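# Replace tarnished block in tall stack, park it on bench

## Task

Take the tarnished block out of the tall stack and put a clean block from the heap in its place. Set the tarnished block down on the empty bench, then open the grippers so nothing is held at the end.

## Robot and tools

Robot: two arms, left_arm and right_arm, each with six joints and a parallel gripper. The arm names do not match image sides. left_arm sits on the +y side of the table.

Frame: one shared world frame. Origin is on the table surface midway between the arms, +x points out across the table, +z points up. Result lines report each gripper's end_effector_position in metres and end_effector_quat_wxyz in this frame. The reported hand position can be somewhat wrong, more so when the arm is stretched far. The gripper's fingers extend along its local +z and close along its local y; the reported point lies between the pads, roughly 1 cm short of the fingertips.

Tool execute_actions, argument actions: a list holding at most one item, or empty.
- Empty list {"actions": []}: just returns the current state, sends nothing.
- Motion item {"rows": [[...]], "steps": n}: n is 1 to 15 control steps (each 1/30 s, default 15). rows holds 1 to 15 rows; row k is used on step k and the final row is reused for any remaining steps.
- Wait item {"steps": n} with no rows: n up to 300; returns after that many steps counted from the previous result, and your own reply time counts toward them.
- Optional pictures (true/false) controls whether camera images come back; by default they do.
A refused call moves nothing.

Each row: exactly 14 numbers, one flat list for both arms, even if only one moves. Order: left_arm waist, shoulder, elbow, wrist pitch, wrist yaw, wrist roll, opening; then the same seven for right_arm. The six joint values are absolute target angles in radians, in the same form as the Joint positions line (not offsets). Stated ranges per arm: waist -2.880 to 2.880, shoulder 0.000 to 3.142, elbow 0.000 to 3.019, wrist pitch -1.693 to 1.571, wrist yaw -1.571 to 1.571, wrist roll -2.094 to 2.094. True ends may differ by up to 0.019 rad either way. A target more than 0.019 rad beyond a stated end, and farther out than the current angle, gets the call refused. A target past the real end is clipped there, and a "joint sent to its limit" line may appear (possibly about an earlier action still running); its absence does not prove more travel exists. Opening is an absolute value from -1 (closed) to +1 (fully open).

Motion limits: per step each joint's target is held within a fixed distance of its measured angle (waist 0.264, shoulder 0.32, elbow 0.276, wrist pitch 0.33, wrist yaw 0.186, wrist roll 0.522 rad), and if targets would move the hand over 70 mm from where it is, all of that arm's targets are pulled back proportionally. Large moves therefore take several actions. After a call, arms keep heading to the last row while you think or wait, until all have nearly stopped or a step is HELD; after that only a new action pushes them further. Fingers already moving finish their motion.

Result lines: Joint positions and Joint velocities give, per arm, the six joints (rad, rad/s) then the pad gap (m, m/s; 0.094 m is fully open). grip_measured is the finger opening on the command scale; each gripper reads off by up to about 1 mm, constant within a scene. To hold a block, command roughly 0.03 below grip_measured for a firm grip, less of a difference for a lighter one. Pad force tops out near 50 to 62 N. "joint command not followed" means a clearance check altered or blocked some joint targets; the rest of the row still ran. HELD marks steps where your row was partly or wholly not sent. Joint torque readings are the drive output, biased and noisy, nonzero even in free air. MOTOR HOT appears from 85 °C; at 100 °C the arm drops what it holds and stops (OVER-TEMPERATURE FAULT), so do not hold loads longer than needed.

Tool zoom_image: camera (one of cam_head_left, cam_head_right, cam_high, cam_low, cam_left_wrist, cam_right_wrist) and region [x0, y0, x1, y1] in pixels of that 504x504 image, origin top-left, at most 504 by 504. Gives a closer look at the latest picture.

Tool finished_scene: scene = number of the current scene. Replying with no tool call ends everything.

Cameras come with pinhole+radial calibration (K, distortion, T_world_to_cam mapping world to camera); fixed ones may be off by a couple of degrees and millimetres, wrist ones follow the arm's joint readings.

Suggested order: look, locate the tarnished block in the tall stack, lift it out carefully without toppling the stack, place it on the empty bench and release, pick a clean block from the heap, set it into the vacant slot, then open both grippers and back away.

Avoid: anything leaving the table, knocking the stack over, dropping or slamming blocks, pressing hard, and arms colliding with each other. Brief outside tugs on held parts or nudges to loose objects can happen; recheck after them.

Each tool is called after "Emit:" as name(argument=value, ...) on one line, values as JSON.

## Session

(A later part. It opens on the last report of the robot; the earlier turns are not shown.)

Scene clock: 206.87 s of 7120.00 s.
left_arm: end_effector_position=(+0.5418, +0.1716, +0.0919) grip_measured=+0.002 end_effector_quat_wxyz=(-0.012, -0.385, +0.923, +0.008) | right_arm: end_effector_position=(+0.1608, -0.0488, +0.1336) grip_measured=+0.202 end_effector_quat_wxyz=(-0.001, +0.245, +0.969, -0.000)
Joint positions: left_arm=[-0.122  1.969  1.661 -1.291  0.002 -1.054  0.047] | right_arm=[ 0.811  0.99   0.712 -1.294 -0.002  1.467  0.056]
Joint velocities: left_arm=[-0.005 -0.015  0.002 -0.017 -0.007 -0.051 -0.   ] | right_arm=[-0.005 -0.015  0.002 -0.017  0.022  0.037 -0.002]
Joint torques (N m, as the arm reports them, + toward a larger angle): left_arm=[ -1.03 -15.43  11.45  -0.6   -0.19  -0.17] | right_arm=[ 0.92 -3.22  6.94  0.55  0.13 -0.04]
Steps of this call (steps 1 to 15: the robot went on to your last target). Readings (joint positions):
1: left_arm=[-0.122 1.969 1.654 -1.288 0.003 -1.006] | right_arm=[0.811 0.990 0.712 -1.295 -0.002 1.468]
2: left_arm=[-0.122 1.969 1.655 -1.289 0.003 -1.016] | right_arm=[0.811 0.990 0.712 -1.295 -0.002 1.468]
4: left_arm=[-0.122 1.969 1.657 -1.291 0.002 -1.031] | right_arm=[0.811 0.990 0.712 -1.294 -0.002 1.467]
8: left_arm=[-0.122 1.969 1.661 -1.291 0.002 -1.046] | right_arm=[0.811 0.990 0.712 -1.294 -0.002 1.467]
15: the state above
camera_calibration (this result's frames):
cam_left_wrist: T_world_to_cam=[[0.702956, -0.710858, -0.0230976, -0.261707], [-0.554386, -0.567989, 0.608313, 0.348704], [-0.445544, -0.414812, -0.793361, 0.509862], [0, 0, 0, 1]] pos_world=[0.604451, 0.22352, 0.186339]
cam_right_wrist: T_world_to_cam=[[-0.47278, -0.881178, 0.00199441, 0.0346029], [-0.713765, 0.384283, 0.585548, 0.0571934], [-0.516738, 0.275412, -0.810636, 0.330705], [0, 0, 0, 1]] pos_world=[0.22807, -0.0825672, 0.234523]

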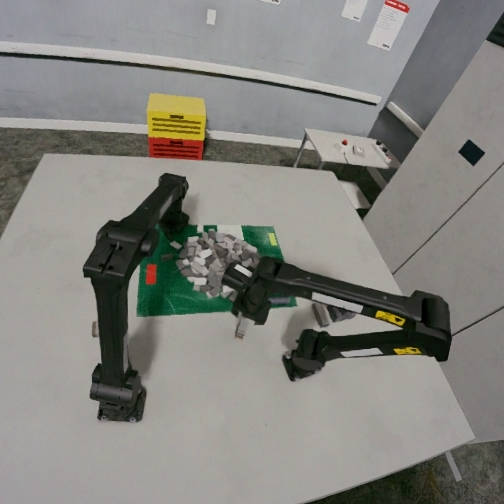

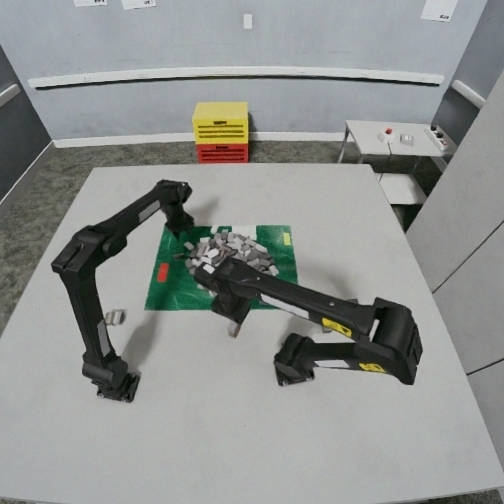

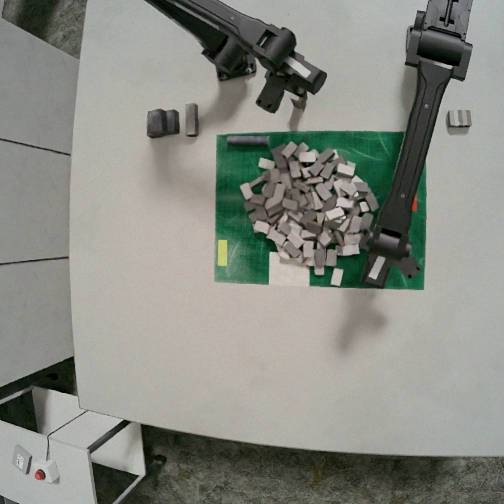

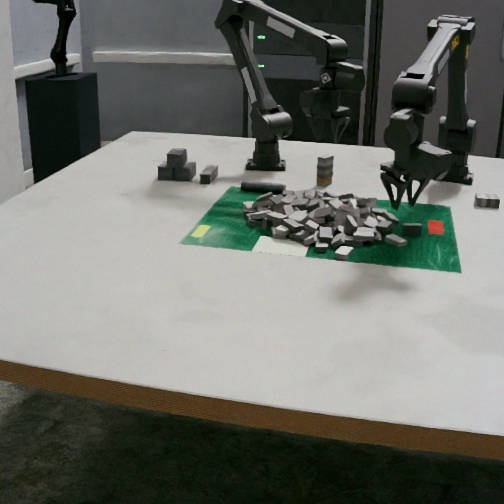

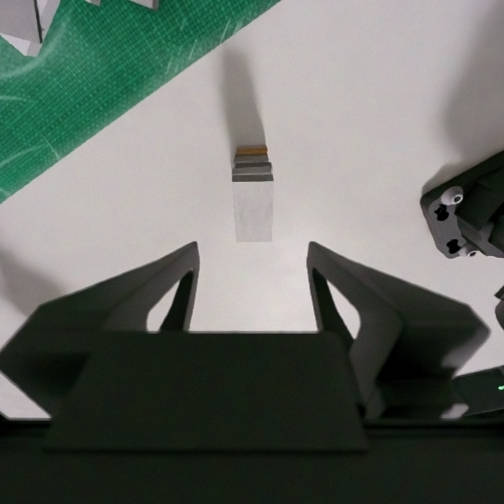

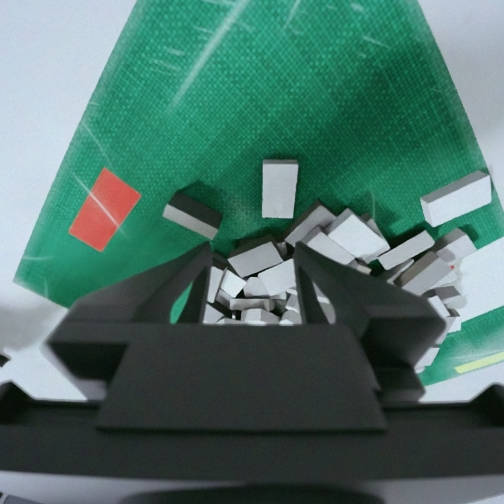

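Emit:
zoom_image(camera="cam_left_wrist", region=[185, 135, 325, 275])

Emit:
zoom_image(camera="cam_right_wrist", region=[190, 140, 330, 280])

Region (185, 135, 325, 275) of cam_left_wrist's 504x504 image, scaled by 3.600, with more detail than that image has.

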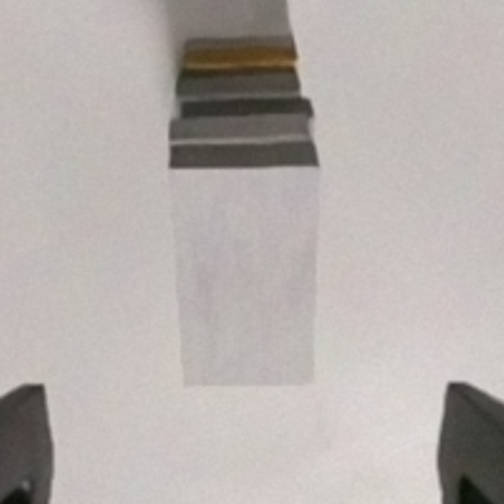

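Region (190, 140, 330, 280) of cam_right_wrist's 504x504 image, scaled by 3.600, with more detail than that image has.

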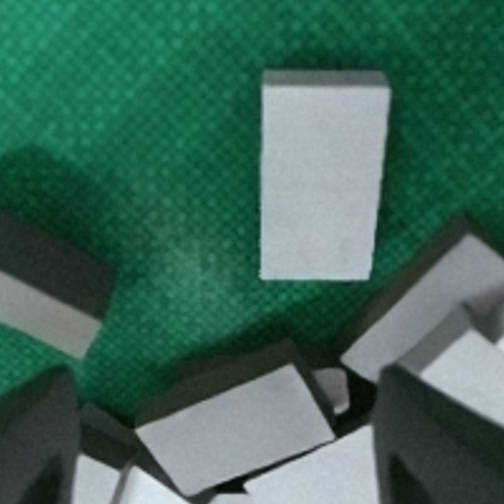

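Emit:
zoom_image(camera="cam_right_wrist", region=[195, 225, 315, 305])

Emit:
zoom_image(camera="cam_left_wrist", region=[180, 225, 330, 325])

Emit:
zoom_image(camera="cam_low", region=[290, 100, 380, 190])

Region (195, 225, 315, 305) of cam_right_wrist's 504x504 image, scaled by 4.200, with more detail than that image has.

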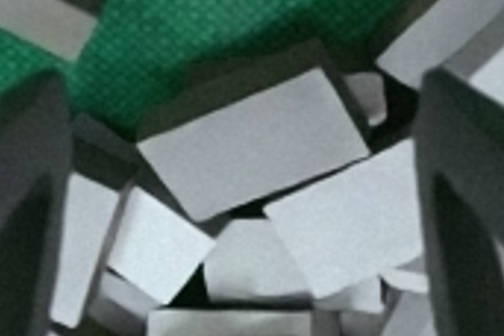

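Region (180, 225, 330, 325) of cam_left_wrist's 504x504 image, scaled by 3.360, with more detail than that image has.

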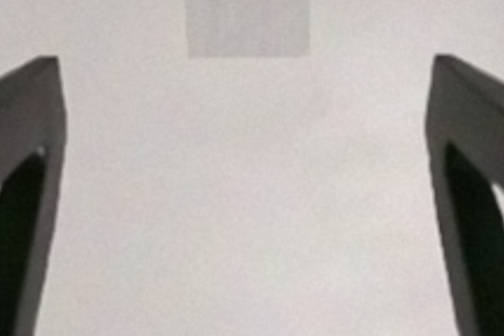

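Region (290, 100, 380, 190) of cam_low's 504x504 image, scaled by 5.600, with more detail than that image has.

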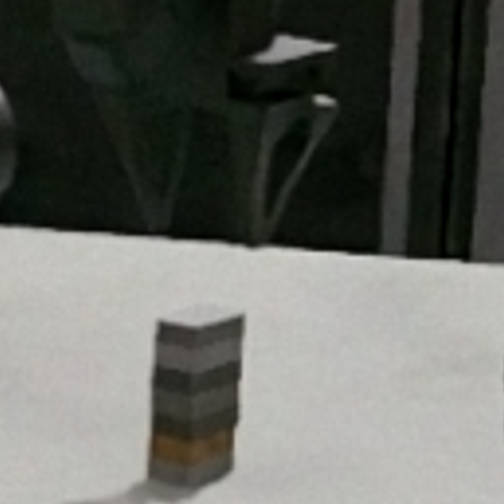

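Emit:
execute_actions(actions=[{"rows": [[-0.1345,1.9851,1.706,-1.295,0,-1.07,0,0.8207,0.984,0.6931,-1.2838,0,1.4585,0.2],[-0.135,1.9854,1.699,-1.291,0,-1.07,0,0.8215,0.989,0.6924,-1.2829,0,1.458,0.2],[-0.1355,1.9859,1.692,-1.287,0,-1.07,0,0.8222,0.994,0.6913,-1.2814,0,1.4575,0.2],[-0.136,1.9865,1.685,-1.283,0,-1.07,0,0.823,0.999,0.6898,-1.2792,0,1.457,0.2],[-0.1365,1.9874,1.678,-1.2783,0,-1.07,0,0.8237,1.0032,0.6879,-1.2765,0,1.4565,0.2],[-0.137,1.9884,1.671,-1.2766,0,-1.07,0,0.8245,1.0042,0.6855,-1.2731,0,1.456,0.2],[-0.1375,1.9897,1.664,-1.2747,0,-1.07,0,0.8252,1.0054,0.6827,-1.2691,0,1.4555,0.2],[-0.138,1.9911,1.657,-1.2725,0,-1.07,0,0.826,1.0068,0.6795,-1.2645,0,1.455,0.2],[-0.1385,1.9927,1.65,-1.2699,0,-1.07,0,0.8267,1.0085,0.6759,-1.2592,0,1.4545,0.2],[-0.139,1.9946,1.644,-1.2671,0,-1.07,0,0.8275,1.0103,0.6718,-1.2533,0,1.454,0.2],[-0.1395,1.9966,1.6403,-1.264,0,-1.07,0,0.8282,1.0125,0.6674,-1.2467,0,1.4535,0.2],[-0.14,1.9988,1.6398,-1.2606,0,-1.07,0,0.829,1.0149,0.6626,-1.2395,0,1.453,0.2],[-0.1405,2.0012,1.6392,-1.2568,0,-1.07,0,0.8297,1.0176,0.6574,-1.2316,0,1.4525,0.2],[-0.141,2.0037,1.6386,-1.2528,0,-1.07,0,0.8305,1.0206,0.6518,-1.223,0,1.452,0.2],[-0.141,2.0065,1.638,-1.2485,0,-1.07,0,0.831,1.0239,0.6458,-1.2137,0,1.452,0.2]], "steps": 15}], pictures=false)

Emit:
execute_actions(actions=[{"rows": [[-0.141,2.0094,1.6373,-1.244,0,-1.07,0,0.831,1.0275,0.6397,-1.204,0,1.452,0.2],[-0.141,2.0122,1.6367,-1.2396,0,-1.07,0,0.831,1.0312,0.6336,-1.1942,0,1.452,0.2],[-0.141,2.0151,1.636,-1.2351,0,-1.07,0,0.831,1.0351,0.6276,-1.1843,0,1.452,0.2],[-0.141,2.018,1.6353,-1.2306,0,-1.07,0,0.831,1.039,0.6217,-1.1745,0,1.452,0.2],[-0.141,2.0208,1.6347,-1.2262,0,-1.07,0,0.831,1.0431,0.6158,-1.1645,0,1.452,0.2],[-0.141,2.0237,1.634,-1.2217,0,-1.07,0,0.831,1.0473,0.6099,-1.1544,0,1.452,0.2],[-0.141,2.0266,1.6333,-1.2172,0,-1.07,0,0.831,1.0516,0.6041,-1.1443,0,1.452,0.2],[-0.141,2.0294,1.6327,-1.2128,0,-1.07,0,0.831,1.0561,0.5984,-1.1341,0,1.452,0.2],[-0.141,2.0323,1.632,-1.2083,0,-1.07,0,0.831,1.0607,0.5927,-1.1238,0,1.452,0.2],[-0.141,2.0352,1.6313,-1.2038,0,-1.07,0,0.831,1.0654,0.587,-1.1134,0,1.452,0.2],[-0.141,2.038,1.6307,-1.1994,0,-1.07,0,0.831,1.0702,0.5814,-1.103,0,1.452,0.2],[-0.141,2.0409,1.63,-1.1949,0,-1.07,0,0.831,1.0752,0.5759,-1.0925,0,1.452,0.2],[-0.141,2.0438,1.6293,-1.1904,0,-1.07,0,0.831,1.0802,0.5704,-1.082,0,1.452,0.2],[-0.141,2.0466,1.6287,-1.186,0,-1.07,0,0.831,1.0854,0.565,-1.0714,0,1.452,0.2],[-0.141,2.0495,1.628,-1.1815,0,-1.07,0,0.831,1.0907,0.5596,-1.0607,0,1.452,0.2]], "steps": 15}], pictures=false)

Emit:
execute_actions(actions=[{"rows": [[-0.141,2.0523,1.6274,-1.1772,0,-1.07,0,0.831,1.096,0.5544,-1.0502,0,1.452,0.2],[-0.141,2.0548,1.6268,-1.1732,0,-1.07,0,0.831,1.101,0.5496,-1.0404,0,1.452,0.2],[-0.141,2.0572,1.6262,-1.1694,0,-1.07,0,0.831,1.1057,0.5453,-1.0314,0,1.452,0.2],[-0.141,2.0594,1.6257,-1.166,0,-1.07,0,0.831,1.1102,0.5413,-1.0229,0,1.452,0.2],[-0.141,2.0614,1.6252,-1.1629,0,-1.07,0,0.831,1.1142,0.5377,-1.0153,0,1.452,0.2],[-0.141,2.0633,1.6248,-1.1601,0,-1.07,0,0.831,1.118,0.5344,-1.0082,0,1.452,0.2],[-0.141,2.0649,1.6244,-1.1575,0,-1.07,0,0.831,1.1214,0.5315,-1.0019,0,1.452,0.2],[-0.141,2.0663,1.6241,-1.1553,0,-1.07,0,0.831,1.1245,0.529,-0.9963,0,1.452,0.2],[-0.141,2.0676,1.6238,-1.1534,0,-1.07,0,0.831,1.1271,0.5268,-0.9915,0,1.452,0.2],[-0.141,2.0686,1.6236,-1.1517,0,-1.07,0,0.831,1.1294,0.525,-0.9874,0,1.452,0.2],[-0.141,2.0695,1.6234,-1.1504,0,-1.07,0,0.831,1.1312,0.5235,-0.9841,0,1.452,0.2],[-0.141,2.0701,1.6232,-1.1493,0,-1.07,0,0.831,1.1327,0.5223,-0.9814,0,1.452,0.2],[-0.141,2.0706,1.6231,-1.1486,0,-1.07,0,0.831,1.1338,0.5215,-0.9795,0,1.452,0.2],[-0.141,2.0709,1.623,-1.1481,0,-1.07,0,0.831,1.1344,0.521,-0.9784,0,1.452,0.2],[-0.141,2.071,1.623,-1.148,0,-1.07,0,0.831,1.1346,0.5208,-0.978,0,1.452,0.2]], "steps": 15}], pictures=false)

Emit:
execute_actions(actions=[{"steps": 10}])

Scene clock: 294.03 s of 7120.00 s.
left_arm: end_effector_position=(+0.5395, +0.1704, +0.0813) grip_measured=+0.002 end_effector_quat_wxyz=(-0.012, -0.385, +0.923, +0.008) | right_arm: end_effector_position=(+0.1590, -0.0477, +0.1170) grip_measured=+0.202 end_effector_quat_wxyz=(-0.001, +0.238, +0.971, +0.002)
Joint positions: left_arm=[-0.125  1.974  1.64  -1.266  0.002 -1.058  0.047] | right_arm=[ 0.819  1.003  0.674 -1.239 -0.002  1.462  0.056]
Joint velocities: left_arm=[-0.015  0.063 -0.037  0.105  0.037 -0.022 -0.   ] | right_arm=[ 0.024  0.083 -0.168  0.247 -0.051 -0.022 -0.001]
Joint torques (N m, as the arm reports them, + toward a larger angle): left_arm=[ -0.5  -14.85   7.77   0.19  -0.17  -0.16] | right_arm=[ 1.08 -1.93  6.79  0.42  0.13  0.01]
Steps of this call (steps 1 to 15: the robot went on to your last target; steps 16 to 90: nothing new was sent; then 83.67 s passed at rest; steps 91 to 105: all 15 steps of this action). Readings (joint positions):
91: left_arm=[-0.122 1.969 1.661 -1.291 0.002 -1.057] | right_arm=[0.811 0.990 0.712 -1.294 -0.002 1.467]
92: left_arm=[-0.122 1.969 1.661 -1.291 0.002 -1.057] | right_arm=[0.811 0.990 0.712 -1.294 -0.002 1.467]
94: left_arm=[-0.122 1.969 1.661 -1.291 0.002 -1.057] | right_arm=[0.811 0.990 0.712 -1.292 -0.002 1.466]
98: left_arm=[-0.122 1.969 1.661 -1.286 0.002 -1.057] | right_arm=[0.814 0.990 0.704 -1.281 -0.002 1.465]
105: the state above

Scene clock: 294.53 s of 7120.00 s.
left_arm: end_effector_position=(+0.5487, +0.1664, +0.0524) grip_measured=+0.002 end_effector_quat_wxyz=(-0.007, -0.384, +0.923, +0.004) | right_arm: end_effector_position=(+0.1584, -0.0482, +0.0722) grip_measured=+0.202 end_effector_quat_wxyz=(-0.001, +0.237, +0.972, -0.000)
Joint positions: left_arm=[-0.128  2.018  1.63  -1.2    0.002 -1.058  0.047] | right_arm=[ 0.82   1.067  0.586 -1.091 -0.002  1.46   0.056]
Joint velocities: left_arm=[-0.005  0.093 -0.027  0.125  0.007 -0.11   0.001] | right_arm=[-0.005  0.122 -0.149  0.335 -0.037  0.125  0.   ]
Joint torques (N m, as the arm reports them, + toward a larger angle): left_arm=[ -1.04 -15.06   7.51  -0.04  -0.19  -0.15] | right_arm=[ 0.97 -1.44  6.41  0.54  0.13 -0.01]
Steps of this call (steps 1 to 15: all 15 steps of this action). Readings (joint positions):
1: left_arm=[-0.126 1.976 1.639 -1.263 0.002 -1.058] | right_arm=[0.820 1.006 0.668 -1.231 -0.002 1.461]
2: left_arm=[-0.126 1.979 1.638 -1.258 0.002 -1.058] | right_arm=[0.820 1.009 0.662 -1.222 -0.002 1.461]
4: left_arm=[-0.127 1.985 1.637 -1.249 0.002 -1.058] | right_arm=[0.820 1.017 0.650 -1.202 -0.002 1.461]
8: left_arm=[-0.128 1.998 1.635 -1.231 0.002 -1.058] | right_arm=[0.820 1.035 0.625 -1.163 -0.002 1.460]
15: the state above

Scene clock: 295.03 s of 7120.00 s.
left_arm: end_effector_position=(+0.5533, +0.1651, +0.0334) grip_measured=+0.002 end_effector_quat_wxyz=(-0.005, -0.384, +0.923, +0.002) | right_arm: end_effector_position=(+0.1581, -0.0486, +0.0448) grip_measured=+0.202 end_effector_quat_wxyz=(-0.001, +0.237, +0.972, -0.001)
Joint positions: left_arm=[-0.128  2.046  1.623 -1.159  0.002 -1.058  0.047] | right_arm=[ 0.82   1.121  0.537 -0.99  -0.002  1.46   0.056]
Joint velocities: left_arm=[-0.005  0.005 -0.007  0.022  0.007 -0.037 -0.001] | right_arm=[-0.015  0.015 -0.022  0.027  0.037 -0.022 -0.   ]
Joint torques (N m, as the arm reports them, + toward a larger angle): left_arm=[ -1.27 -15.37   7.49   0.02  -0.19  -0.14] | right_arm=[ 1.01 -2.1   6.16  0.64  0.13 -0.03]
Steps of this call (steps 1 to 15: all 15 steps of this action). Readings (joint positions):
1: left_arm=[-0.128 2.021 1.629 -1.195 0.002 -1.058] | right_arm=[0.820 1.073 0.580 -1.080 -0.002 1.460]
2: left_arm=[-0.128 2.023 1.629 -1.191 0.002 -1.058] | right_arm=[0.820 1.078 0.575 -1.069 -0.002 1.460]
4: left_arm=[-0.128 2.029 1.627 -1.183 0.002 -1.058] | right_arm=[0.820 1.088 0.565 -1.050 -0.002 1.460]
8: left_arm=[-0.128 2.038 1.625 -1.170 0.002 -1.058] | right_arm=[0.820 1.106 0.549 -1.018 -0.002 1.460]
15: the state above

Scene clock: 295.37 s of 7120.00 s.
left_arm: end_effector_position=(+0.5535, +0.1651, +0.0332) grip_measured=+0.002 end_effector_quat_wxyz=(-0.005, -0.384, +0.923, +0.002) | right_arm: end_effector_position=(+0.1584, -0.0481, +0.0446) grip_measured=+0.202 end_effector_quat_wxyz=(-0.001, +0.237, +0.972, +0.000)
Joint positions: left_arm=[-0.128  2.046  1.623 -1.157  0.002 -1.058  0.047] | right_arm=[ 0.82   1.121  0.537 -0.987 -0.002  1.46   0.056]
Joint velocities: left_arm=[ 0.015 -0.015 -0.002 -0.002  0.051 -0.037 -0.001] | right_arm=[-0.015 -0.015 -0.022  0.007 -0.007  0.022 -0.001]
Joint torques (N m, as the arm reports them, + toward a larger angle): left_arm=[ -0.89 -15.69   7.43   0.11  -0.18  -0.14] | right_arm=[ 0.97 -2.09  5.97  0.55  0.13 -0.04]
Steps of this call (steps 1 to 10: the robot went on to your last target). Readings (joint positions):
1: left_arm=[-0.128 2.046 1.623 -1.158 0.002 -1.058] | right_arm=[0.820 1.121 0.537 -0.989 -0.002 1.460]
2: left_arm=[-0.128 2.046 1.623 -1.158 0.002 -1.058] | right_arm=[0.820 1.121 0.537 -0.988 -0.002 1.460]
4: left_arm=[-0.128 2.046 1.623 -1.157 0.002 -1.058] | right_arm=[0.820 1.121 0.537 -0.987 -0.002 1.460]
8: left_arm=[-0.128 2.046 1.623 -1.157 0.002 -1.058] | right_arm=[0.820 1.121 0.537 -0.987 -0.002 1.460]
10: the state above
camera_calibration (this result's frames):
cam_left_wrist: T_world_to_cam=[[0.701864, -0.71227, -0.00762651, -0.275611], [-0.565932, -0.564102, 0.601256, 0.393207], [-0.432559, -0.417684, -0.79902, 0.459307], [0, 0, 0, 1]] pos_world=[0.614647, 0.217345, 0.128475]
cam_right_wrist: T_world_to_cam=[[-0.457925, -0.888991, 0.000842326, 0.0315603], [-0.720486, 0.371682, 0.585451, 0.107829], [-0.520774, 0.267486, -0.810707, 0.257373], [0, 0, 0, 1]] pos_world=[0.226175, -0.0808649, 0.145498]

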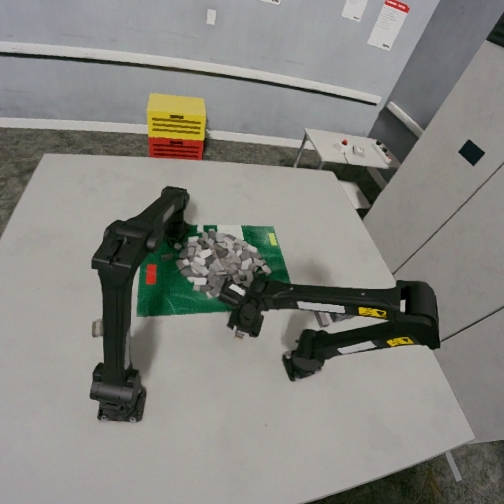

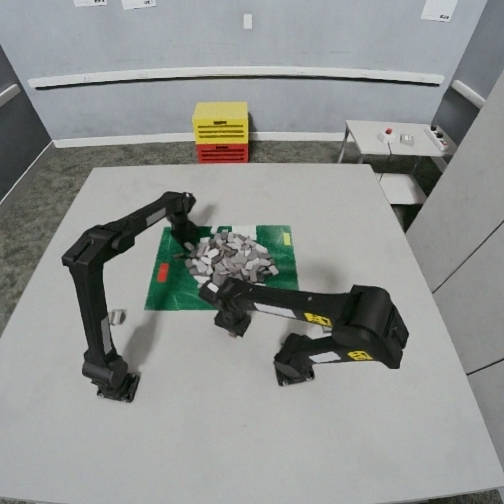

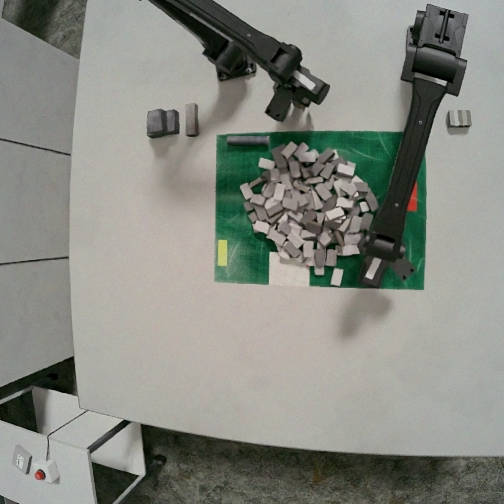

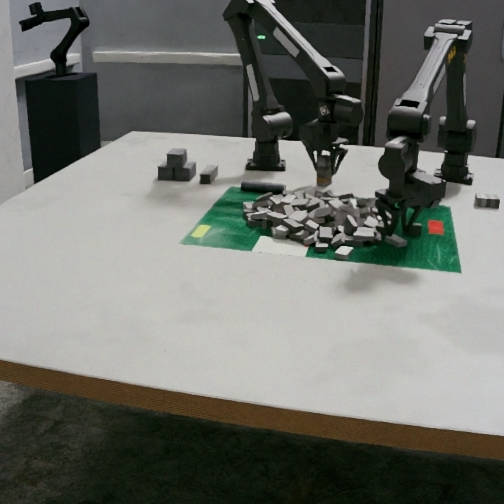

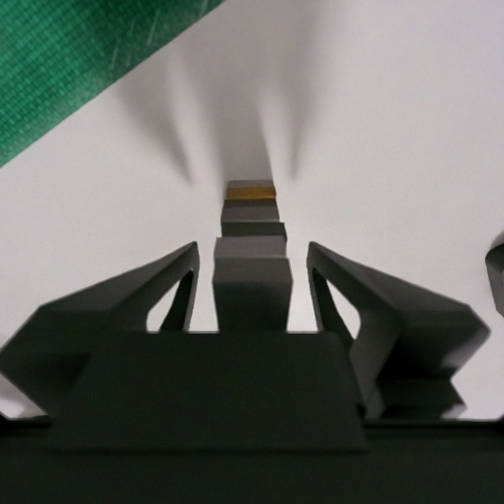

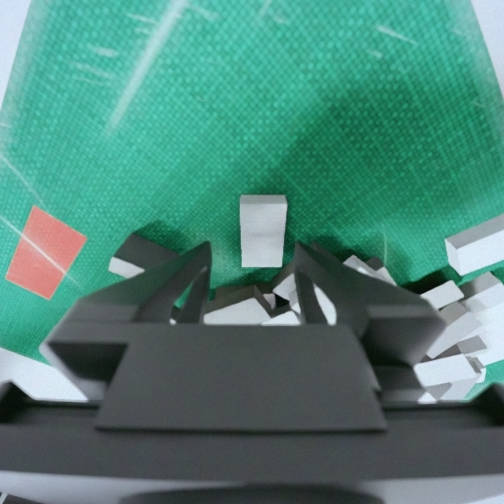

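Emit:
zoom_image(camera="cam_low", region=[300, 140, 350, 190])

Emit:
zoom_image(camera="cam_left_wrist", region=[185, 165, 325, 305])

Emit:
zoom_image(camera="cam_right_wrist", region=[190, 170, 320, 300])

Emit:
zoom_image(camera="cam_low", region=[365, 190, 435, 260])

Region (300, 140, 350, 190) of cam_low's 504x504 image, scaled by 10.080, with more detail than that image has.

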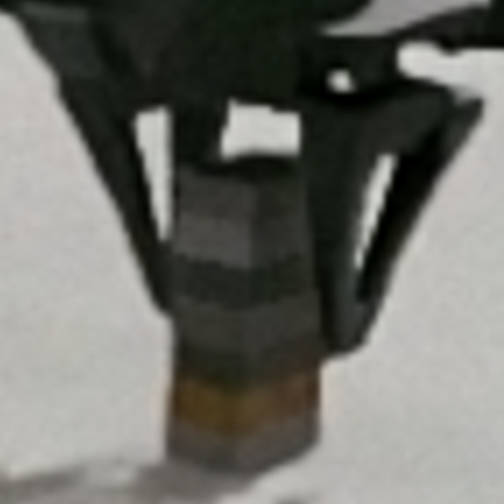

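Region (185, 165, 325, 305) of cam_left_wrist's 504x504 image, scaled by 3.600, with more detail than that image has.

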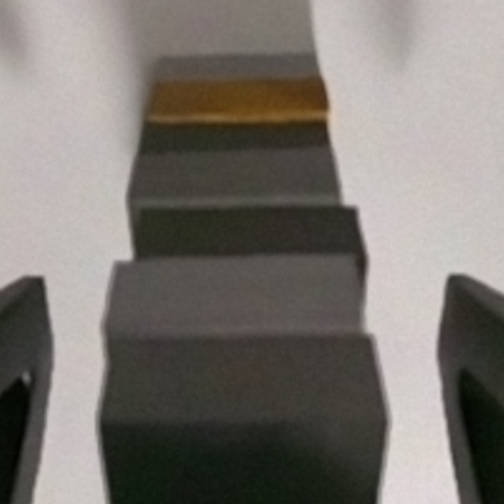

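Region (190, 170, 320, 300) of cam_right_wrist's 504x504 image, scaled by 3.877, with more detail than that image has.

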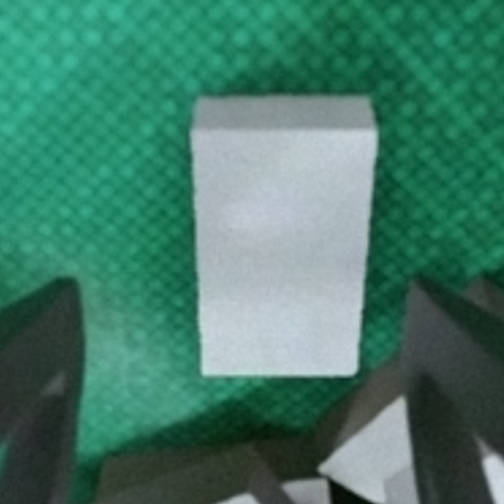

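Region (365, 190, 435, 260) of cam_low's 504x504 image, scaled by 7.200, with more detail than that image has.

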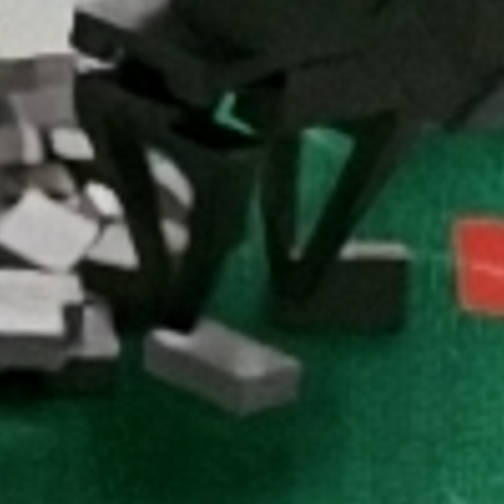

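Emit:
execute_actions(actions=[{"rows": [[-0.1411,2.0711,1.623,-1.1479,0,-1.07,0,0.831,1.1347,0.5208,-0.9779,0,1.452,0.18],[-0.1412,2.0716,1.623,-1.1472,0,-1.07,0,0.831,1.135,0.5206,-0.9774,0,1.452,0.155],[-0.1413,2.0727,1.6229,-1.1457,0,-1.07,0,0.831,1.1359,0.5202,-0.9761,0,1.452,0.13],[-0.1414,2.0746,1.6228,-1.1432,0,-1.07,0,0.831,1.1373,0.5195,-0.9741,0,1.452,0.105],[-0.1415,2.0772,1.6227,-1.1398,0,-1.07,0,0.831,1.1392,0.5186,-0.9712,0,1.452,0.08],[-0.1416,2.0804,1.6225,-1.1355,0,-1.07,0,0.831,1.1416,0.5175,-0.9677,0,1.452,0.055],[-0.1417,2.0839,1.6223,-1.1308,0,-1.07,0,0.831,1.1442,0.5162,-0.9639,0,1.452,0.03],[-0.1418,2.0876,1.6222,-1.1259,0,-1.07,0,0.831,1.1469,0.515,-0.9598,0,1.452,0.005],[-0.1419,2.0911,1.622,-1.1212,0,-1.07,0,0.831,1.1495,0.5137,-0.956,0,1.452,-0.02],[-0.142,2.0943,1.6218,-1.1169,0,-1.07,0,0.831,1.1519,0.5126,-0.9525,0,1.452,-0.045],[-0.1421,2.0969,1.6217,-1.1135,0,-1.07,0,0.831,1.1538,0.5117,-0.9496,0,1.452,-0.07],[-0.1422,2.0988,1.6216,-1.111,0,-1.07,-0.02,0.831,1.1552,0.511,-0.9476,0,1.452,-0.095],[-0.1423,2.0999,1.6215,-1.1095,0,-1.07,-0.045,0.831,1.1561,0.5106,-0.9463,0,1.452,-0.12],[-0.1424,2.1004,1.6215,-1.1088,0,-1.07,-0.07,0.831,1.1564,0.5104,-0.9458,0,1.452,-0.145],[-0.1425,2.1005,1.6215,-1.1087,0,-1.07,-0.095,0.831,1.1565,0.5104,-0.9457,0,1.452,-0.17]], "steps": 15}], pictures=false)

Emit:
execute_actions(actions=[{"rows": [[-0.1425,2.1005,1.6215,-1.1087,0,-1.07,-0.12,0.831,1.1565,0.5104,-0.9457,0,1.452,-0.195],[-0.1425,2.1005,1.6215,-1.1087,0,-1.07,-0.145,0.831,1.1565,0.5104,-0.9457,0,1.452,-0.22],[-0.1425,2.1005,1.6215,-1.1087,0,-1.07,-0.17,0.831,1.1565,0.5104,-0.9457,0,1.452,-0.24],[-0.1425,2.1005,1.6215,-1.1087,0,-1.07,-0.195,0.831,1.1565,0.5104,-0.9457,0,1.452,-0.25],[-0.1425,2.1005,1.6215,-1.1087,0,-1.07,-0.22,0.831,1.1565,0.5104,-0.9457,0,1.452,-0.25],[-0.1425,2.1005,1.6215,-1.1087,0,-1.07,-0.245,0.831,1.1565,0.5104,-0.9457,0,1.452,-0.25],[-0.1425,2.1005,1.6215,-1.1087,0,-1.07,-0.265,0.831,1.1565,0.5104,-0.9457,0,1.452,-0.25],[-0.1425,2.1005,1.6215,-1.1087,0,-1.07,-0.28,0.831,1.1565,0.5104,-0.9457,0,1.452,-0.25]], "steps": 11}])

Emit:
zoom_image(camera="cam_low", region=[300, 140, 350, 190])

Emit:
zoom_image(camera="cam_left_wrist", region=[185, 165, 325, 305])

Emit:
zoom_image(camera="cam_right_wrist", region=[190, 170, 320, 300])

Emit:
zoom_image(camera="cam_low", region=[365, 190, 435, 260])

Scene clock: 339.43 s of 7120.00 s.
left_arm: end_effector_position=(+0.5598, +0.1634, +0.0180) grip_measured=-0.082 end_effector_quat_wxyz=(-0.000, -0.384, +0.923, -0.001) | right_arm: end_effector_position=(+0.1589, -0.0475, +0.0367) grip_measured=-0.157 end_effector_quat_wxyz=(-0.001, +0.237, +0.972, -0.001)
Joint positions: left_arm=[-0.128  2.072  1.623 -1.12   0.002 -1.058  0.043] | right_arm=[ 0.82   1.143  0.527 -0.957 -0.002  1.46   0.04 ]
Joint velocities: left_arm=[-0.024  0.103 -0.007  0.022 -0.066  0.037 -0.023] | right_arm=[-0.005  0.024 -0.032  0.022 -0.037 -0.007 -0.024]
Joint torques (N m, as the arm reports them, + toward a larger angle): left_arm=[ -0.82 -16.35   7.41   0.11  -0.19  -0.14] | right_arm=[ 1.04 -1.9   6.06  0.54  0.13 -0.03]
Steps of this call (steps 1 to 15: the robot went on to your last target; steps 16 to 90: nothing new was sent; then 40.57 s passed at rest; steps 91 to 105: all 15 steps of this action). Readings (joint positions):
91: left_arm=[-0.128 2.046 1.623 -1.157 0.002 -1.058] | right_arm=[0.820 1.121 0.537 -0.987 -0.002 1.460]
92: left_arm=[-0.128 2.046 1.623 -1.157 0.002 -1.058] | right_arm=[0.820 1.121 0.537 -0.987 -0.002 1.460]
94: left_arm=[-0.128 2.046 1.623 -1.156 0.002 -1.058] | right_arm=[0.820 1.121 0.537 -0.986 -0.002 1.460]
98: left_arm=[-0.128 2.049 1.623 -1.144 0.002 -1.058] | right_arm=[0.820 1.126 0.537 -0.976 -0.002 1.460]
105: the state above

Scene clock: 339.80 s of 7120.00 s.
left_arm: end_effector_position=(+0.5594, +0.1627, +0.0131) grip_measured=-0.278 end_effector_quat_wxyz=(-0.002, -0.384, +0.923, +0.000) | right_arm: end_effector_position=(+0.1587, -0.0477, +0.0360) grip_measured=-0.248 end_effector_quat_wxyz=(-0.001, +0.237, +0.972, -0.001)
Joint positions: left_arm=[-0.129  2.081  1.623 -1.117  0.002 -1.058  0.034] | right_arm=[ 0.82   1.144  0.525 -0.955 -0.002  1.46   0.035]
Joint velocities: left_arm=[ 0.005 -0.015  0.007 -0.007 -0.037  0.022 -0.001] | right_arm=[ 0.015 -0.005 -0.007  0.007  0.007  0.037  0.   ]
Joint torques (N m, as the arm reports them, + toward a larger angle): left_arm=[ -0.88 -15.89   7.25   0.01  -0.18  -0.14] | right_arm=[ 1.02 -2.26  5.81  0.55  0.13 -0.03]
Steps of this call (steps 1 to 11: all 11 steps of this action). Readings (joint positions):
1: left_arm=[-0.128 2.075 1.623 -1.119 0.002 -1.058] | right_arm=[0.820 1.144 0.526 -0.956 -0.002 1.460]
2: left_arm=[-0.128 2.078 1.623 -1.119 0.002 -1.058] | right_arm=[0.820 1.144 0.525 -0.956 -0.002 1.460]
4: left_arm=[-0.128 2.081 1.623 -1.118 0.002 -1.058] | right_arm=[0.820 1.144 0.525 -0.955 -0.002 1.460]
8: left_arm=[-0.129 2.081 1.623 -1.117 0.002 -1.058] | right_arm=[0.820 1.144 0.525 -0.955 -0.002 1.460]
11: the state above
camera_calibration (this result's frames):
cam_left_wrist: T_world_to_cam=[[0.701078, -0.713081, -0.00234019, -0.281026], [-0.570107, -0.562476, 0.598832, 0.409373], [-0.428332, -0.418494, -0.800872, 0.442607], [0, 0, 0, 1]] pos_world=[0.61999, 0.215096, 0.108668]
cam_right_wrist: T_world_to_cam=[[-0.457583, -0.889161, 0.0031155, 0.031945], [-0.719883, 0.37252, 0.58566, 0.112815], [-0.521907, 0.265745, -0.810551, 0.250574], [0, 0, 0, 1]] pos_world=[0.226608, -0.0802105, 0.136932]

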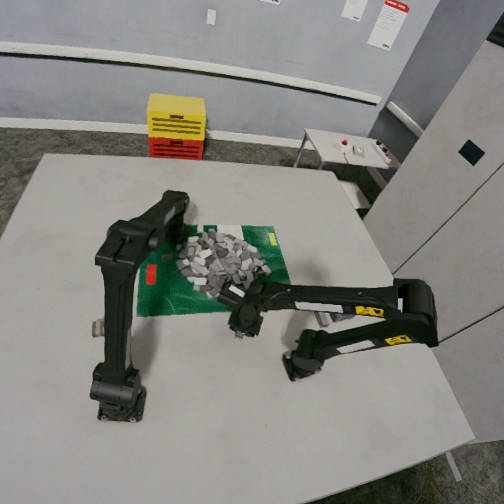

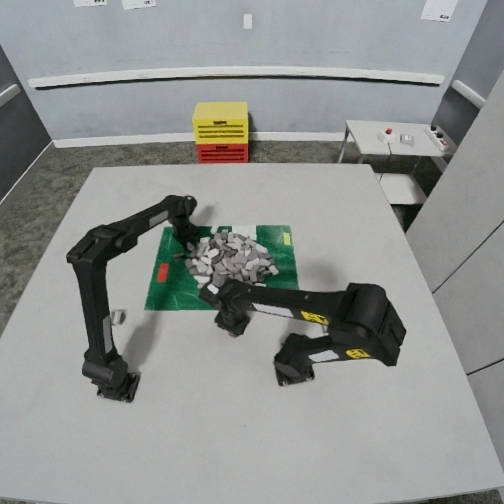

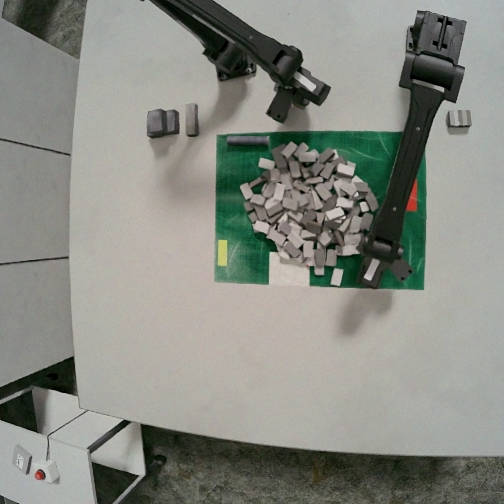

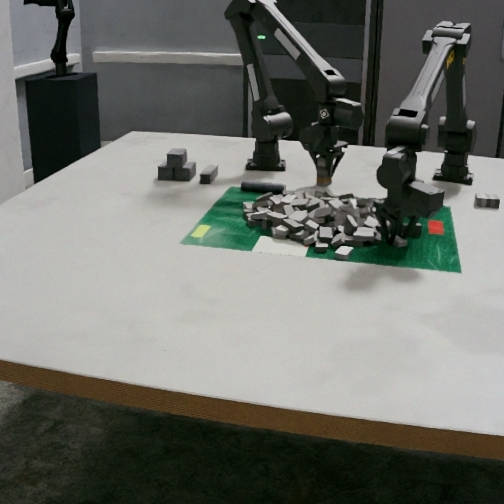

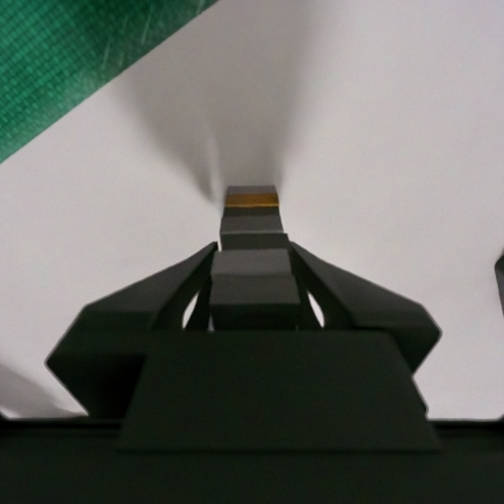

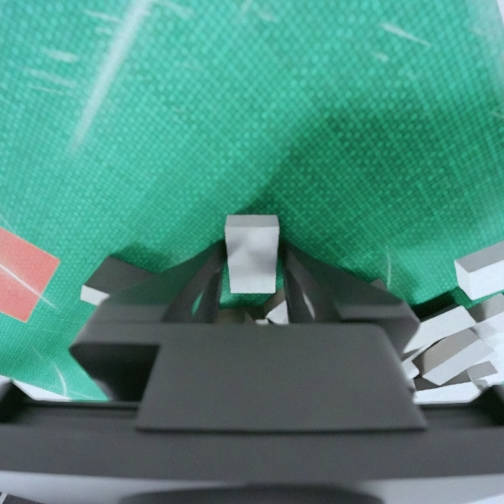

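Region (300, 140, 350, 190) of cam_low's 504x504 image, scaled by 10.080, with more detail than that image has.

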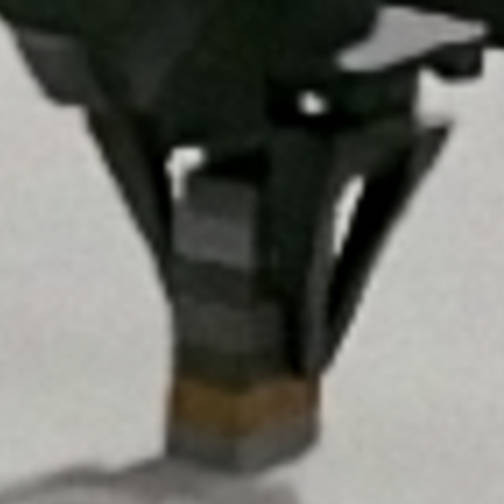

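Region (185, 165, 325, 305) of cam_left_wrist's 504x504 image, scaled by 3.600, with more detail than that image has.

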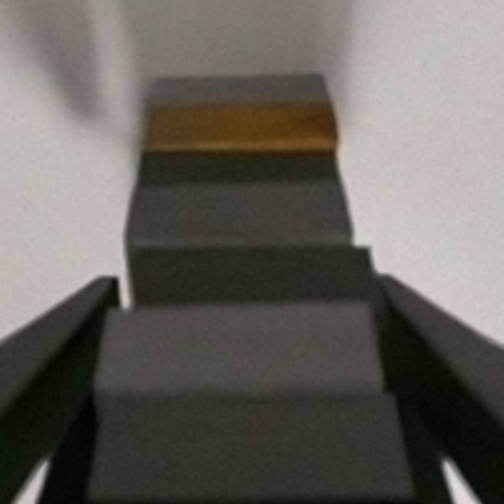

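Region (190, 170, 320, 300) of cam_right_wrist's 504x504 image, scaled by 3.877, with more detail than that image has.

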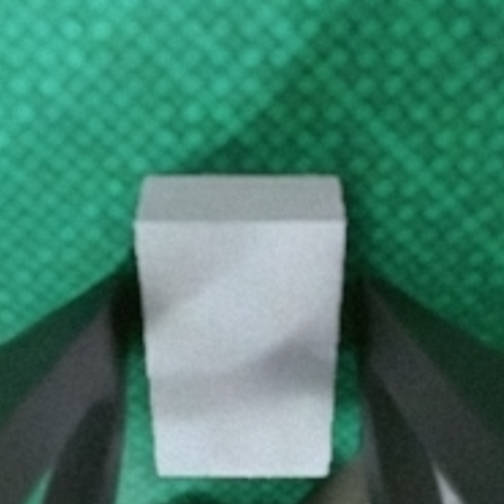

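Region (365, 190, 435, 260) of cam_low's 504x504 image, scaled by 7.200, with more detail than that image has.

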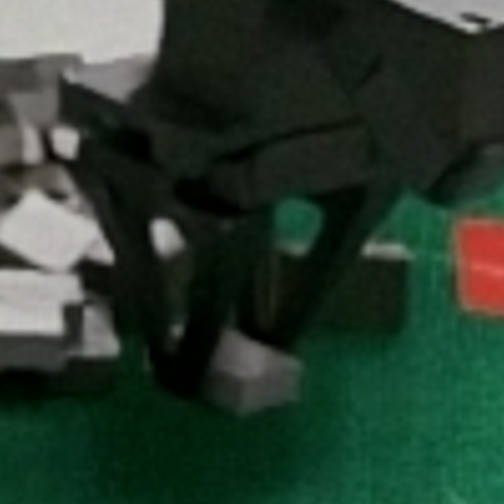

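Emit:
zoom_image(camera="cam_low", region=[312, 164, 340, 192])

Emit:
zoom_image(camera="cam_head_left", region=[215, 300, 270, 355])

Region (312, 164, 340, 192) of cam_low's 504x504 image, scaled by 18.000, with more detail than that image has.

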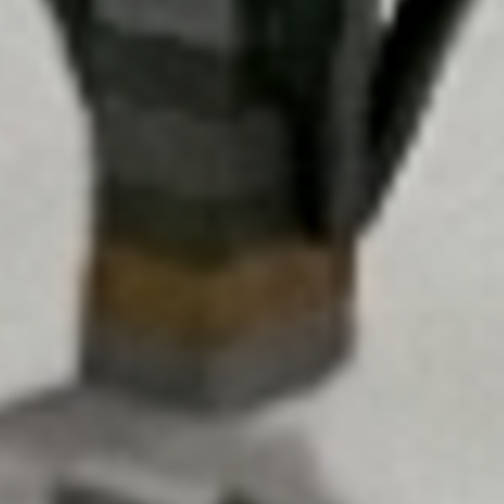

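Region (215, 300, 270, 355) of cam_head_left's 504x504 image, scaled by 9.164, with more detail than that image has.

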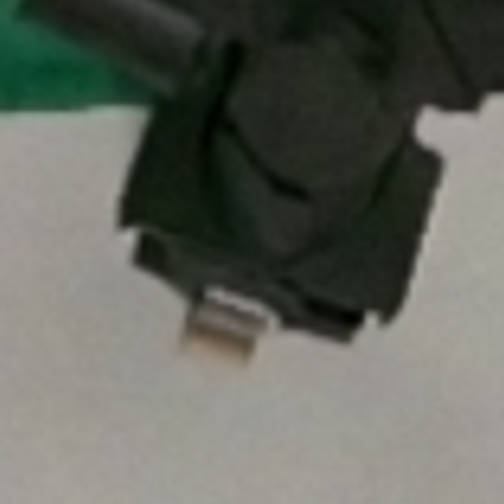

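Emit:
execute_actions(actions=[{"rows": [[-0.1425,2.1005,1.6215,-1.1087,0,-1.07,-0.3,0.831,1.1565,0.5104,-0.9457,0,1.452,-0.275],[-0.1425,2.1005,1.6215,-1.1087,0,-1.07,-0.32,0.831,1.1565,0.5104,-0.9457,0,1.452,-0.3],[-0.1425,2.1005,1.6215,-1.1087,0,-1.07,-0.34,0.831,1.1565,0.5104,-0.9457,0,1.452,-0.325],[-0.1425,2.1005,1.6215,-1.1087,0,-1.07,-0.36,0.831,1.1565,0.5104,-0.9457,0,1.452,-0.35],[-0.1425,2.1005,1.6215,-1.1087,0,-1.07,-0.378,0.831,1.1565,0.5104,-0.9457,0,1.452,-0.37],[-0.1425,2.1005,1.6215,-1.1087,0,-1.07,-0.394,0.831,1.1565,0.5104,-0.9457,0,1.452,-0.385],[-0.1425,2.1005,1.6215,-1.1087,0,-1.07,-0.408,0.831,1.1565,0.5104,-0.9457,0,1.452,-0.398],[-0.1425,2.1005,1.6215,-1.1087,0,-1.07,-0.42,0.831,1.1565,0.5104,-0.9457,0,1.452,-0.41],[-0.1425,2.1005,1.6215,-1.1087,0,-1.07,-0.43,0.831,1.1565,0.5104,-0.9457,0,1.452,-0.42],[-0.1425,2.1005,1.6215,-1.1087,0,-1.07,-0.44,0.831,1.1565,0.5104,-0.9457,0,1.452,-0.43],[-0.1425,2.1005,1.6215,-1.1087,0,-1.07,-0.45,0.831,1.1565,0.5104,-0.9457,0,1.452,-0.44],[-0.1425,2.1005,1.6215,-1.1087,0,-1.07,-0.46,0.831,1.1565,0.5104,-0.9457,0,1.452,-0.45],[-0.1425,2.1005,1.6215,-1.1087,0,-1.07,-0.47,0.831,1.1565,0.5104,-0.9457,0,1.452,-0.46],[-0.1425,2.1005,1.6215,-1.1087,0,-1.07,-0.48,0.831,1.1565,0.5104,-0.9457,0,1.452,-0.47],[-0.1425,2.1005,1.6215,-1.1087,0,-1.07,-0.49,0.831,1.1565,0.5104,-0.9457,0,1.452,-0.48]], "steps": 15}], pictures=false)

Emit:
execute_actions(actions=[{"rows": [[-0.1425,2.1005,1.6215,-1.1087,0,-1.07,-0.495,0.831,1.1565,0.5104,-0.9457,0,1.452,-0.49],[-0.1425,2.1005,1.6215,-1.1087,0,-1.07,-0.5,0.831,1.1565,0.5104,-0.9457,0,1.452,-0.5]], "steps": 6}])

Scene clock: 351.70 s of 7120.00 s.
left_arm: end_effector_position=(+0.5594, +0.1628, +0.0131) grip_measured=-0.473 end_effector_quat_wxyz=(-0.002, -0.384, +0.923, +0.000) | right_arm: end_effector_position=(+0.1590, -0.0472, +0.0360) grip_measured=-0.470 end_effector_quat_wxyz=(-0.001, +0.236, +0.972, +0.000)
Joint positions: left_arm=[-0.129  2.081  1.623 -1.117  0.002 -1.058  0.025] | right_arm=[ 0.821  1.144  0.525 -0.953 -0.002  1.459  0.025]
Joint velocities: left_arm=[-0.005  0.005 -0.002  0.002  0.007 -0.037 -0.003] | right_arm=[-0.005 -0.005 -0.002  0.012  0.007 -0.037 -0.005]
Joint torques (N m, as the arm reports them, + toward a larger angle): left_arm=[ -0.83 -16.34   7.22   0.01  -0.15  -0.14] | right_arm=[ 0.9  -2.57  5.71  0.58  0.11 -0.04]
Steps of this call (steps 1 to 15: the robot went on to your last target; steps 16 to 90: nothing new was sent; then 8.40 s passed at rest; steps 91 to 105: all 15 steps of this action). Readings (joint positions):
91: left_arm=[-0.129 2.081 1.623 -1.117 0.002 -1.058] | right_arm=[0.820 1.144 0.525 -0.955 -0.002 1.460]
92: left_arm=[-0.129 2.081 1.623 -1.117 0.002 -1.058] | right_arm=[0.820 1.144 0.525 -0.955 -0.002 1.460]
94: left_arm=[-0.129 2.081 1.623 -1.117 0.002 -1.058] | right_arm=[0.820 1.144 0.525 -0.955 -0.002 1.460]
98: left_arm=[-0.129 2.081 1.623 -1.117 0.002 -1.058] | right_arm=[0.820 1.144 0.525 -0.955 -0.002 1.460]
105: the state above

Scene clock: 351.90 s of 7120.00 s.
left_arm: end_effector_position=(+0.5594, +0.1628, +0.0131) grip_measured=-0.478 end_effector_quat_wxyz=(-0.002, -0.384, +0.923, +0.000) | right_arm: end_effector_position=(+0.1590, -0.0472, +0.0360) grip_measured=-0.483 end_effector_quat_wxyz=(-0.001, +0.236, +0.972, +0.000)
Joint positions: left_arm=[-0.129  2.081  1.623 -1.117  0.002 -1.058  0.025] | right_arm=[ 0.821  1.144  0.525 -0.953 -0.002  1.459  0.024]
Joint velocities: left_arm=[-0.005 -0.015 -0.017  0.012 -0.022 -0.066  0.001] | right_arm=[-0.005 -0.005 -0.017 -0.017 -0.007  0.081 -0.001]
Joint torques (N m, as the arm reports them, + toward a larger angle): left_arm=[ -1.   -15.81   7.26   0.03  -0.17  -0.13] | right_arm=[ 0.99 -2.32  5.87  0.47  0.13 -0.02]
Steps of this call (steps 1 to 6: all 6 steps of this action). Readings (joint positions):
1: left_arm=[-0.129 2.081 1.623 -1.117 0.002 -1.058] | right_arm=[0.821 1.144 0.525 -0.953 -0.002 1.459]
2: left_arm=[-0.129 2.081 1.623 -1.117 0.002 -1.058] | right_arm=[0.821 1.144 0.525 -0.953 -0.002 1.459]
4: left_arm=[-0.129 2.081 1.623 -1.117 0.002 -1.058] | right_arm=[0.821 1.144 0.525 -0.953 -0.002 1.459]
6: the state above
camera_calibration (this result's frames):
cam_left_wrist: T_world_to_cam=[[0.701077, -0.713081, -0.00253086, -0.280991], [-0.570169, -0.562695, 0.598567, 0.409493], [-0.428251, -0.418198, -0.801069, 0.44255], [0, 0, 0, 1]] pos_world=[0.619998, 0.215124, 0.108693]
cam_right_wrist: T_world_to_cam=[[-0.456568, -0.889688, 0.00083996, 0.0324102], [-0.721053, 0.37058, 0.585451, 0.112896], [-0.52118, 0.266692, -0.810707, 0.250494], [0, 0, 0, 1]] pos_world=[0.226754, -0.0798068, 0.136955]

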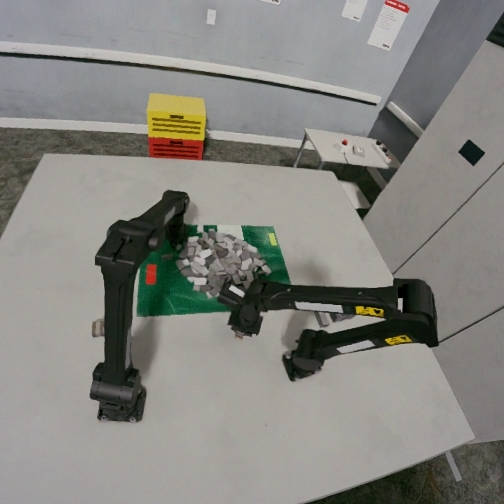

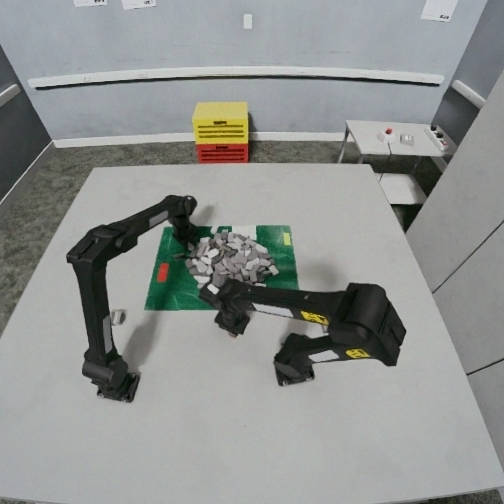

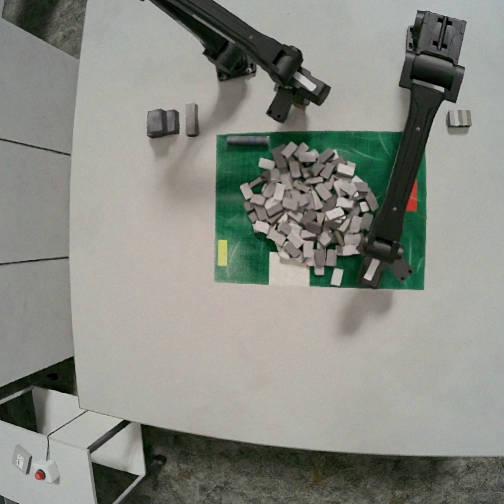

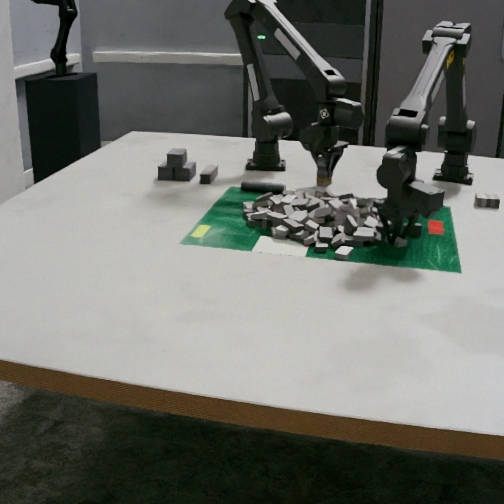

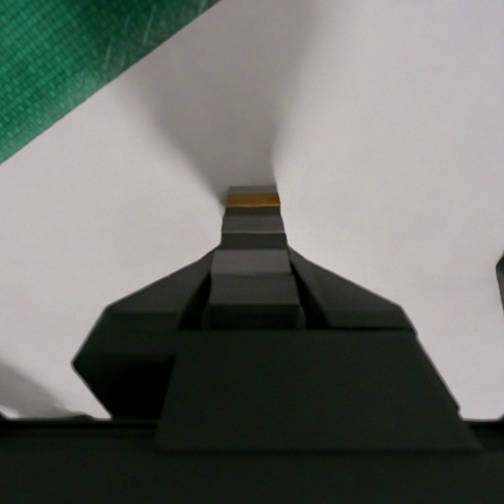

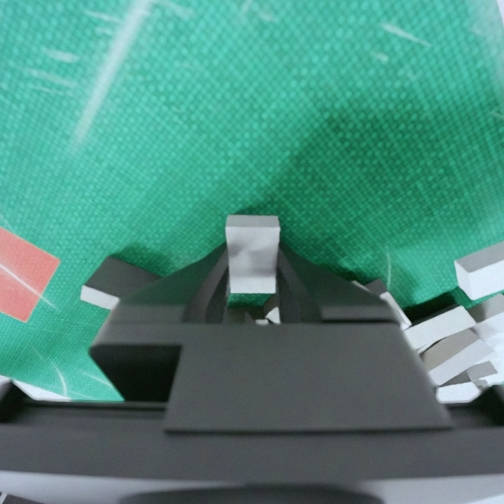

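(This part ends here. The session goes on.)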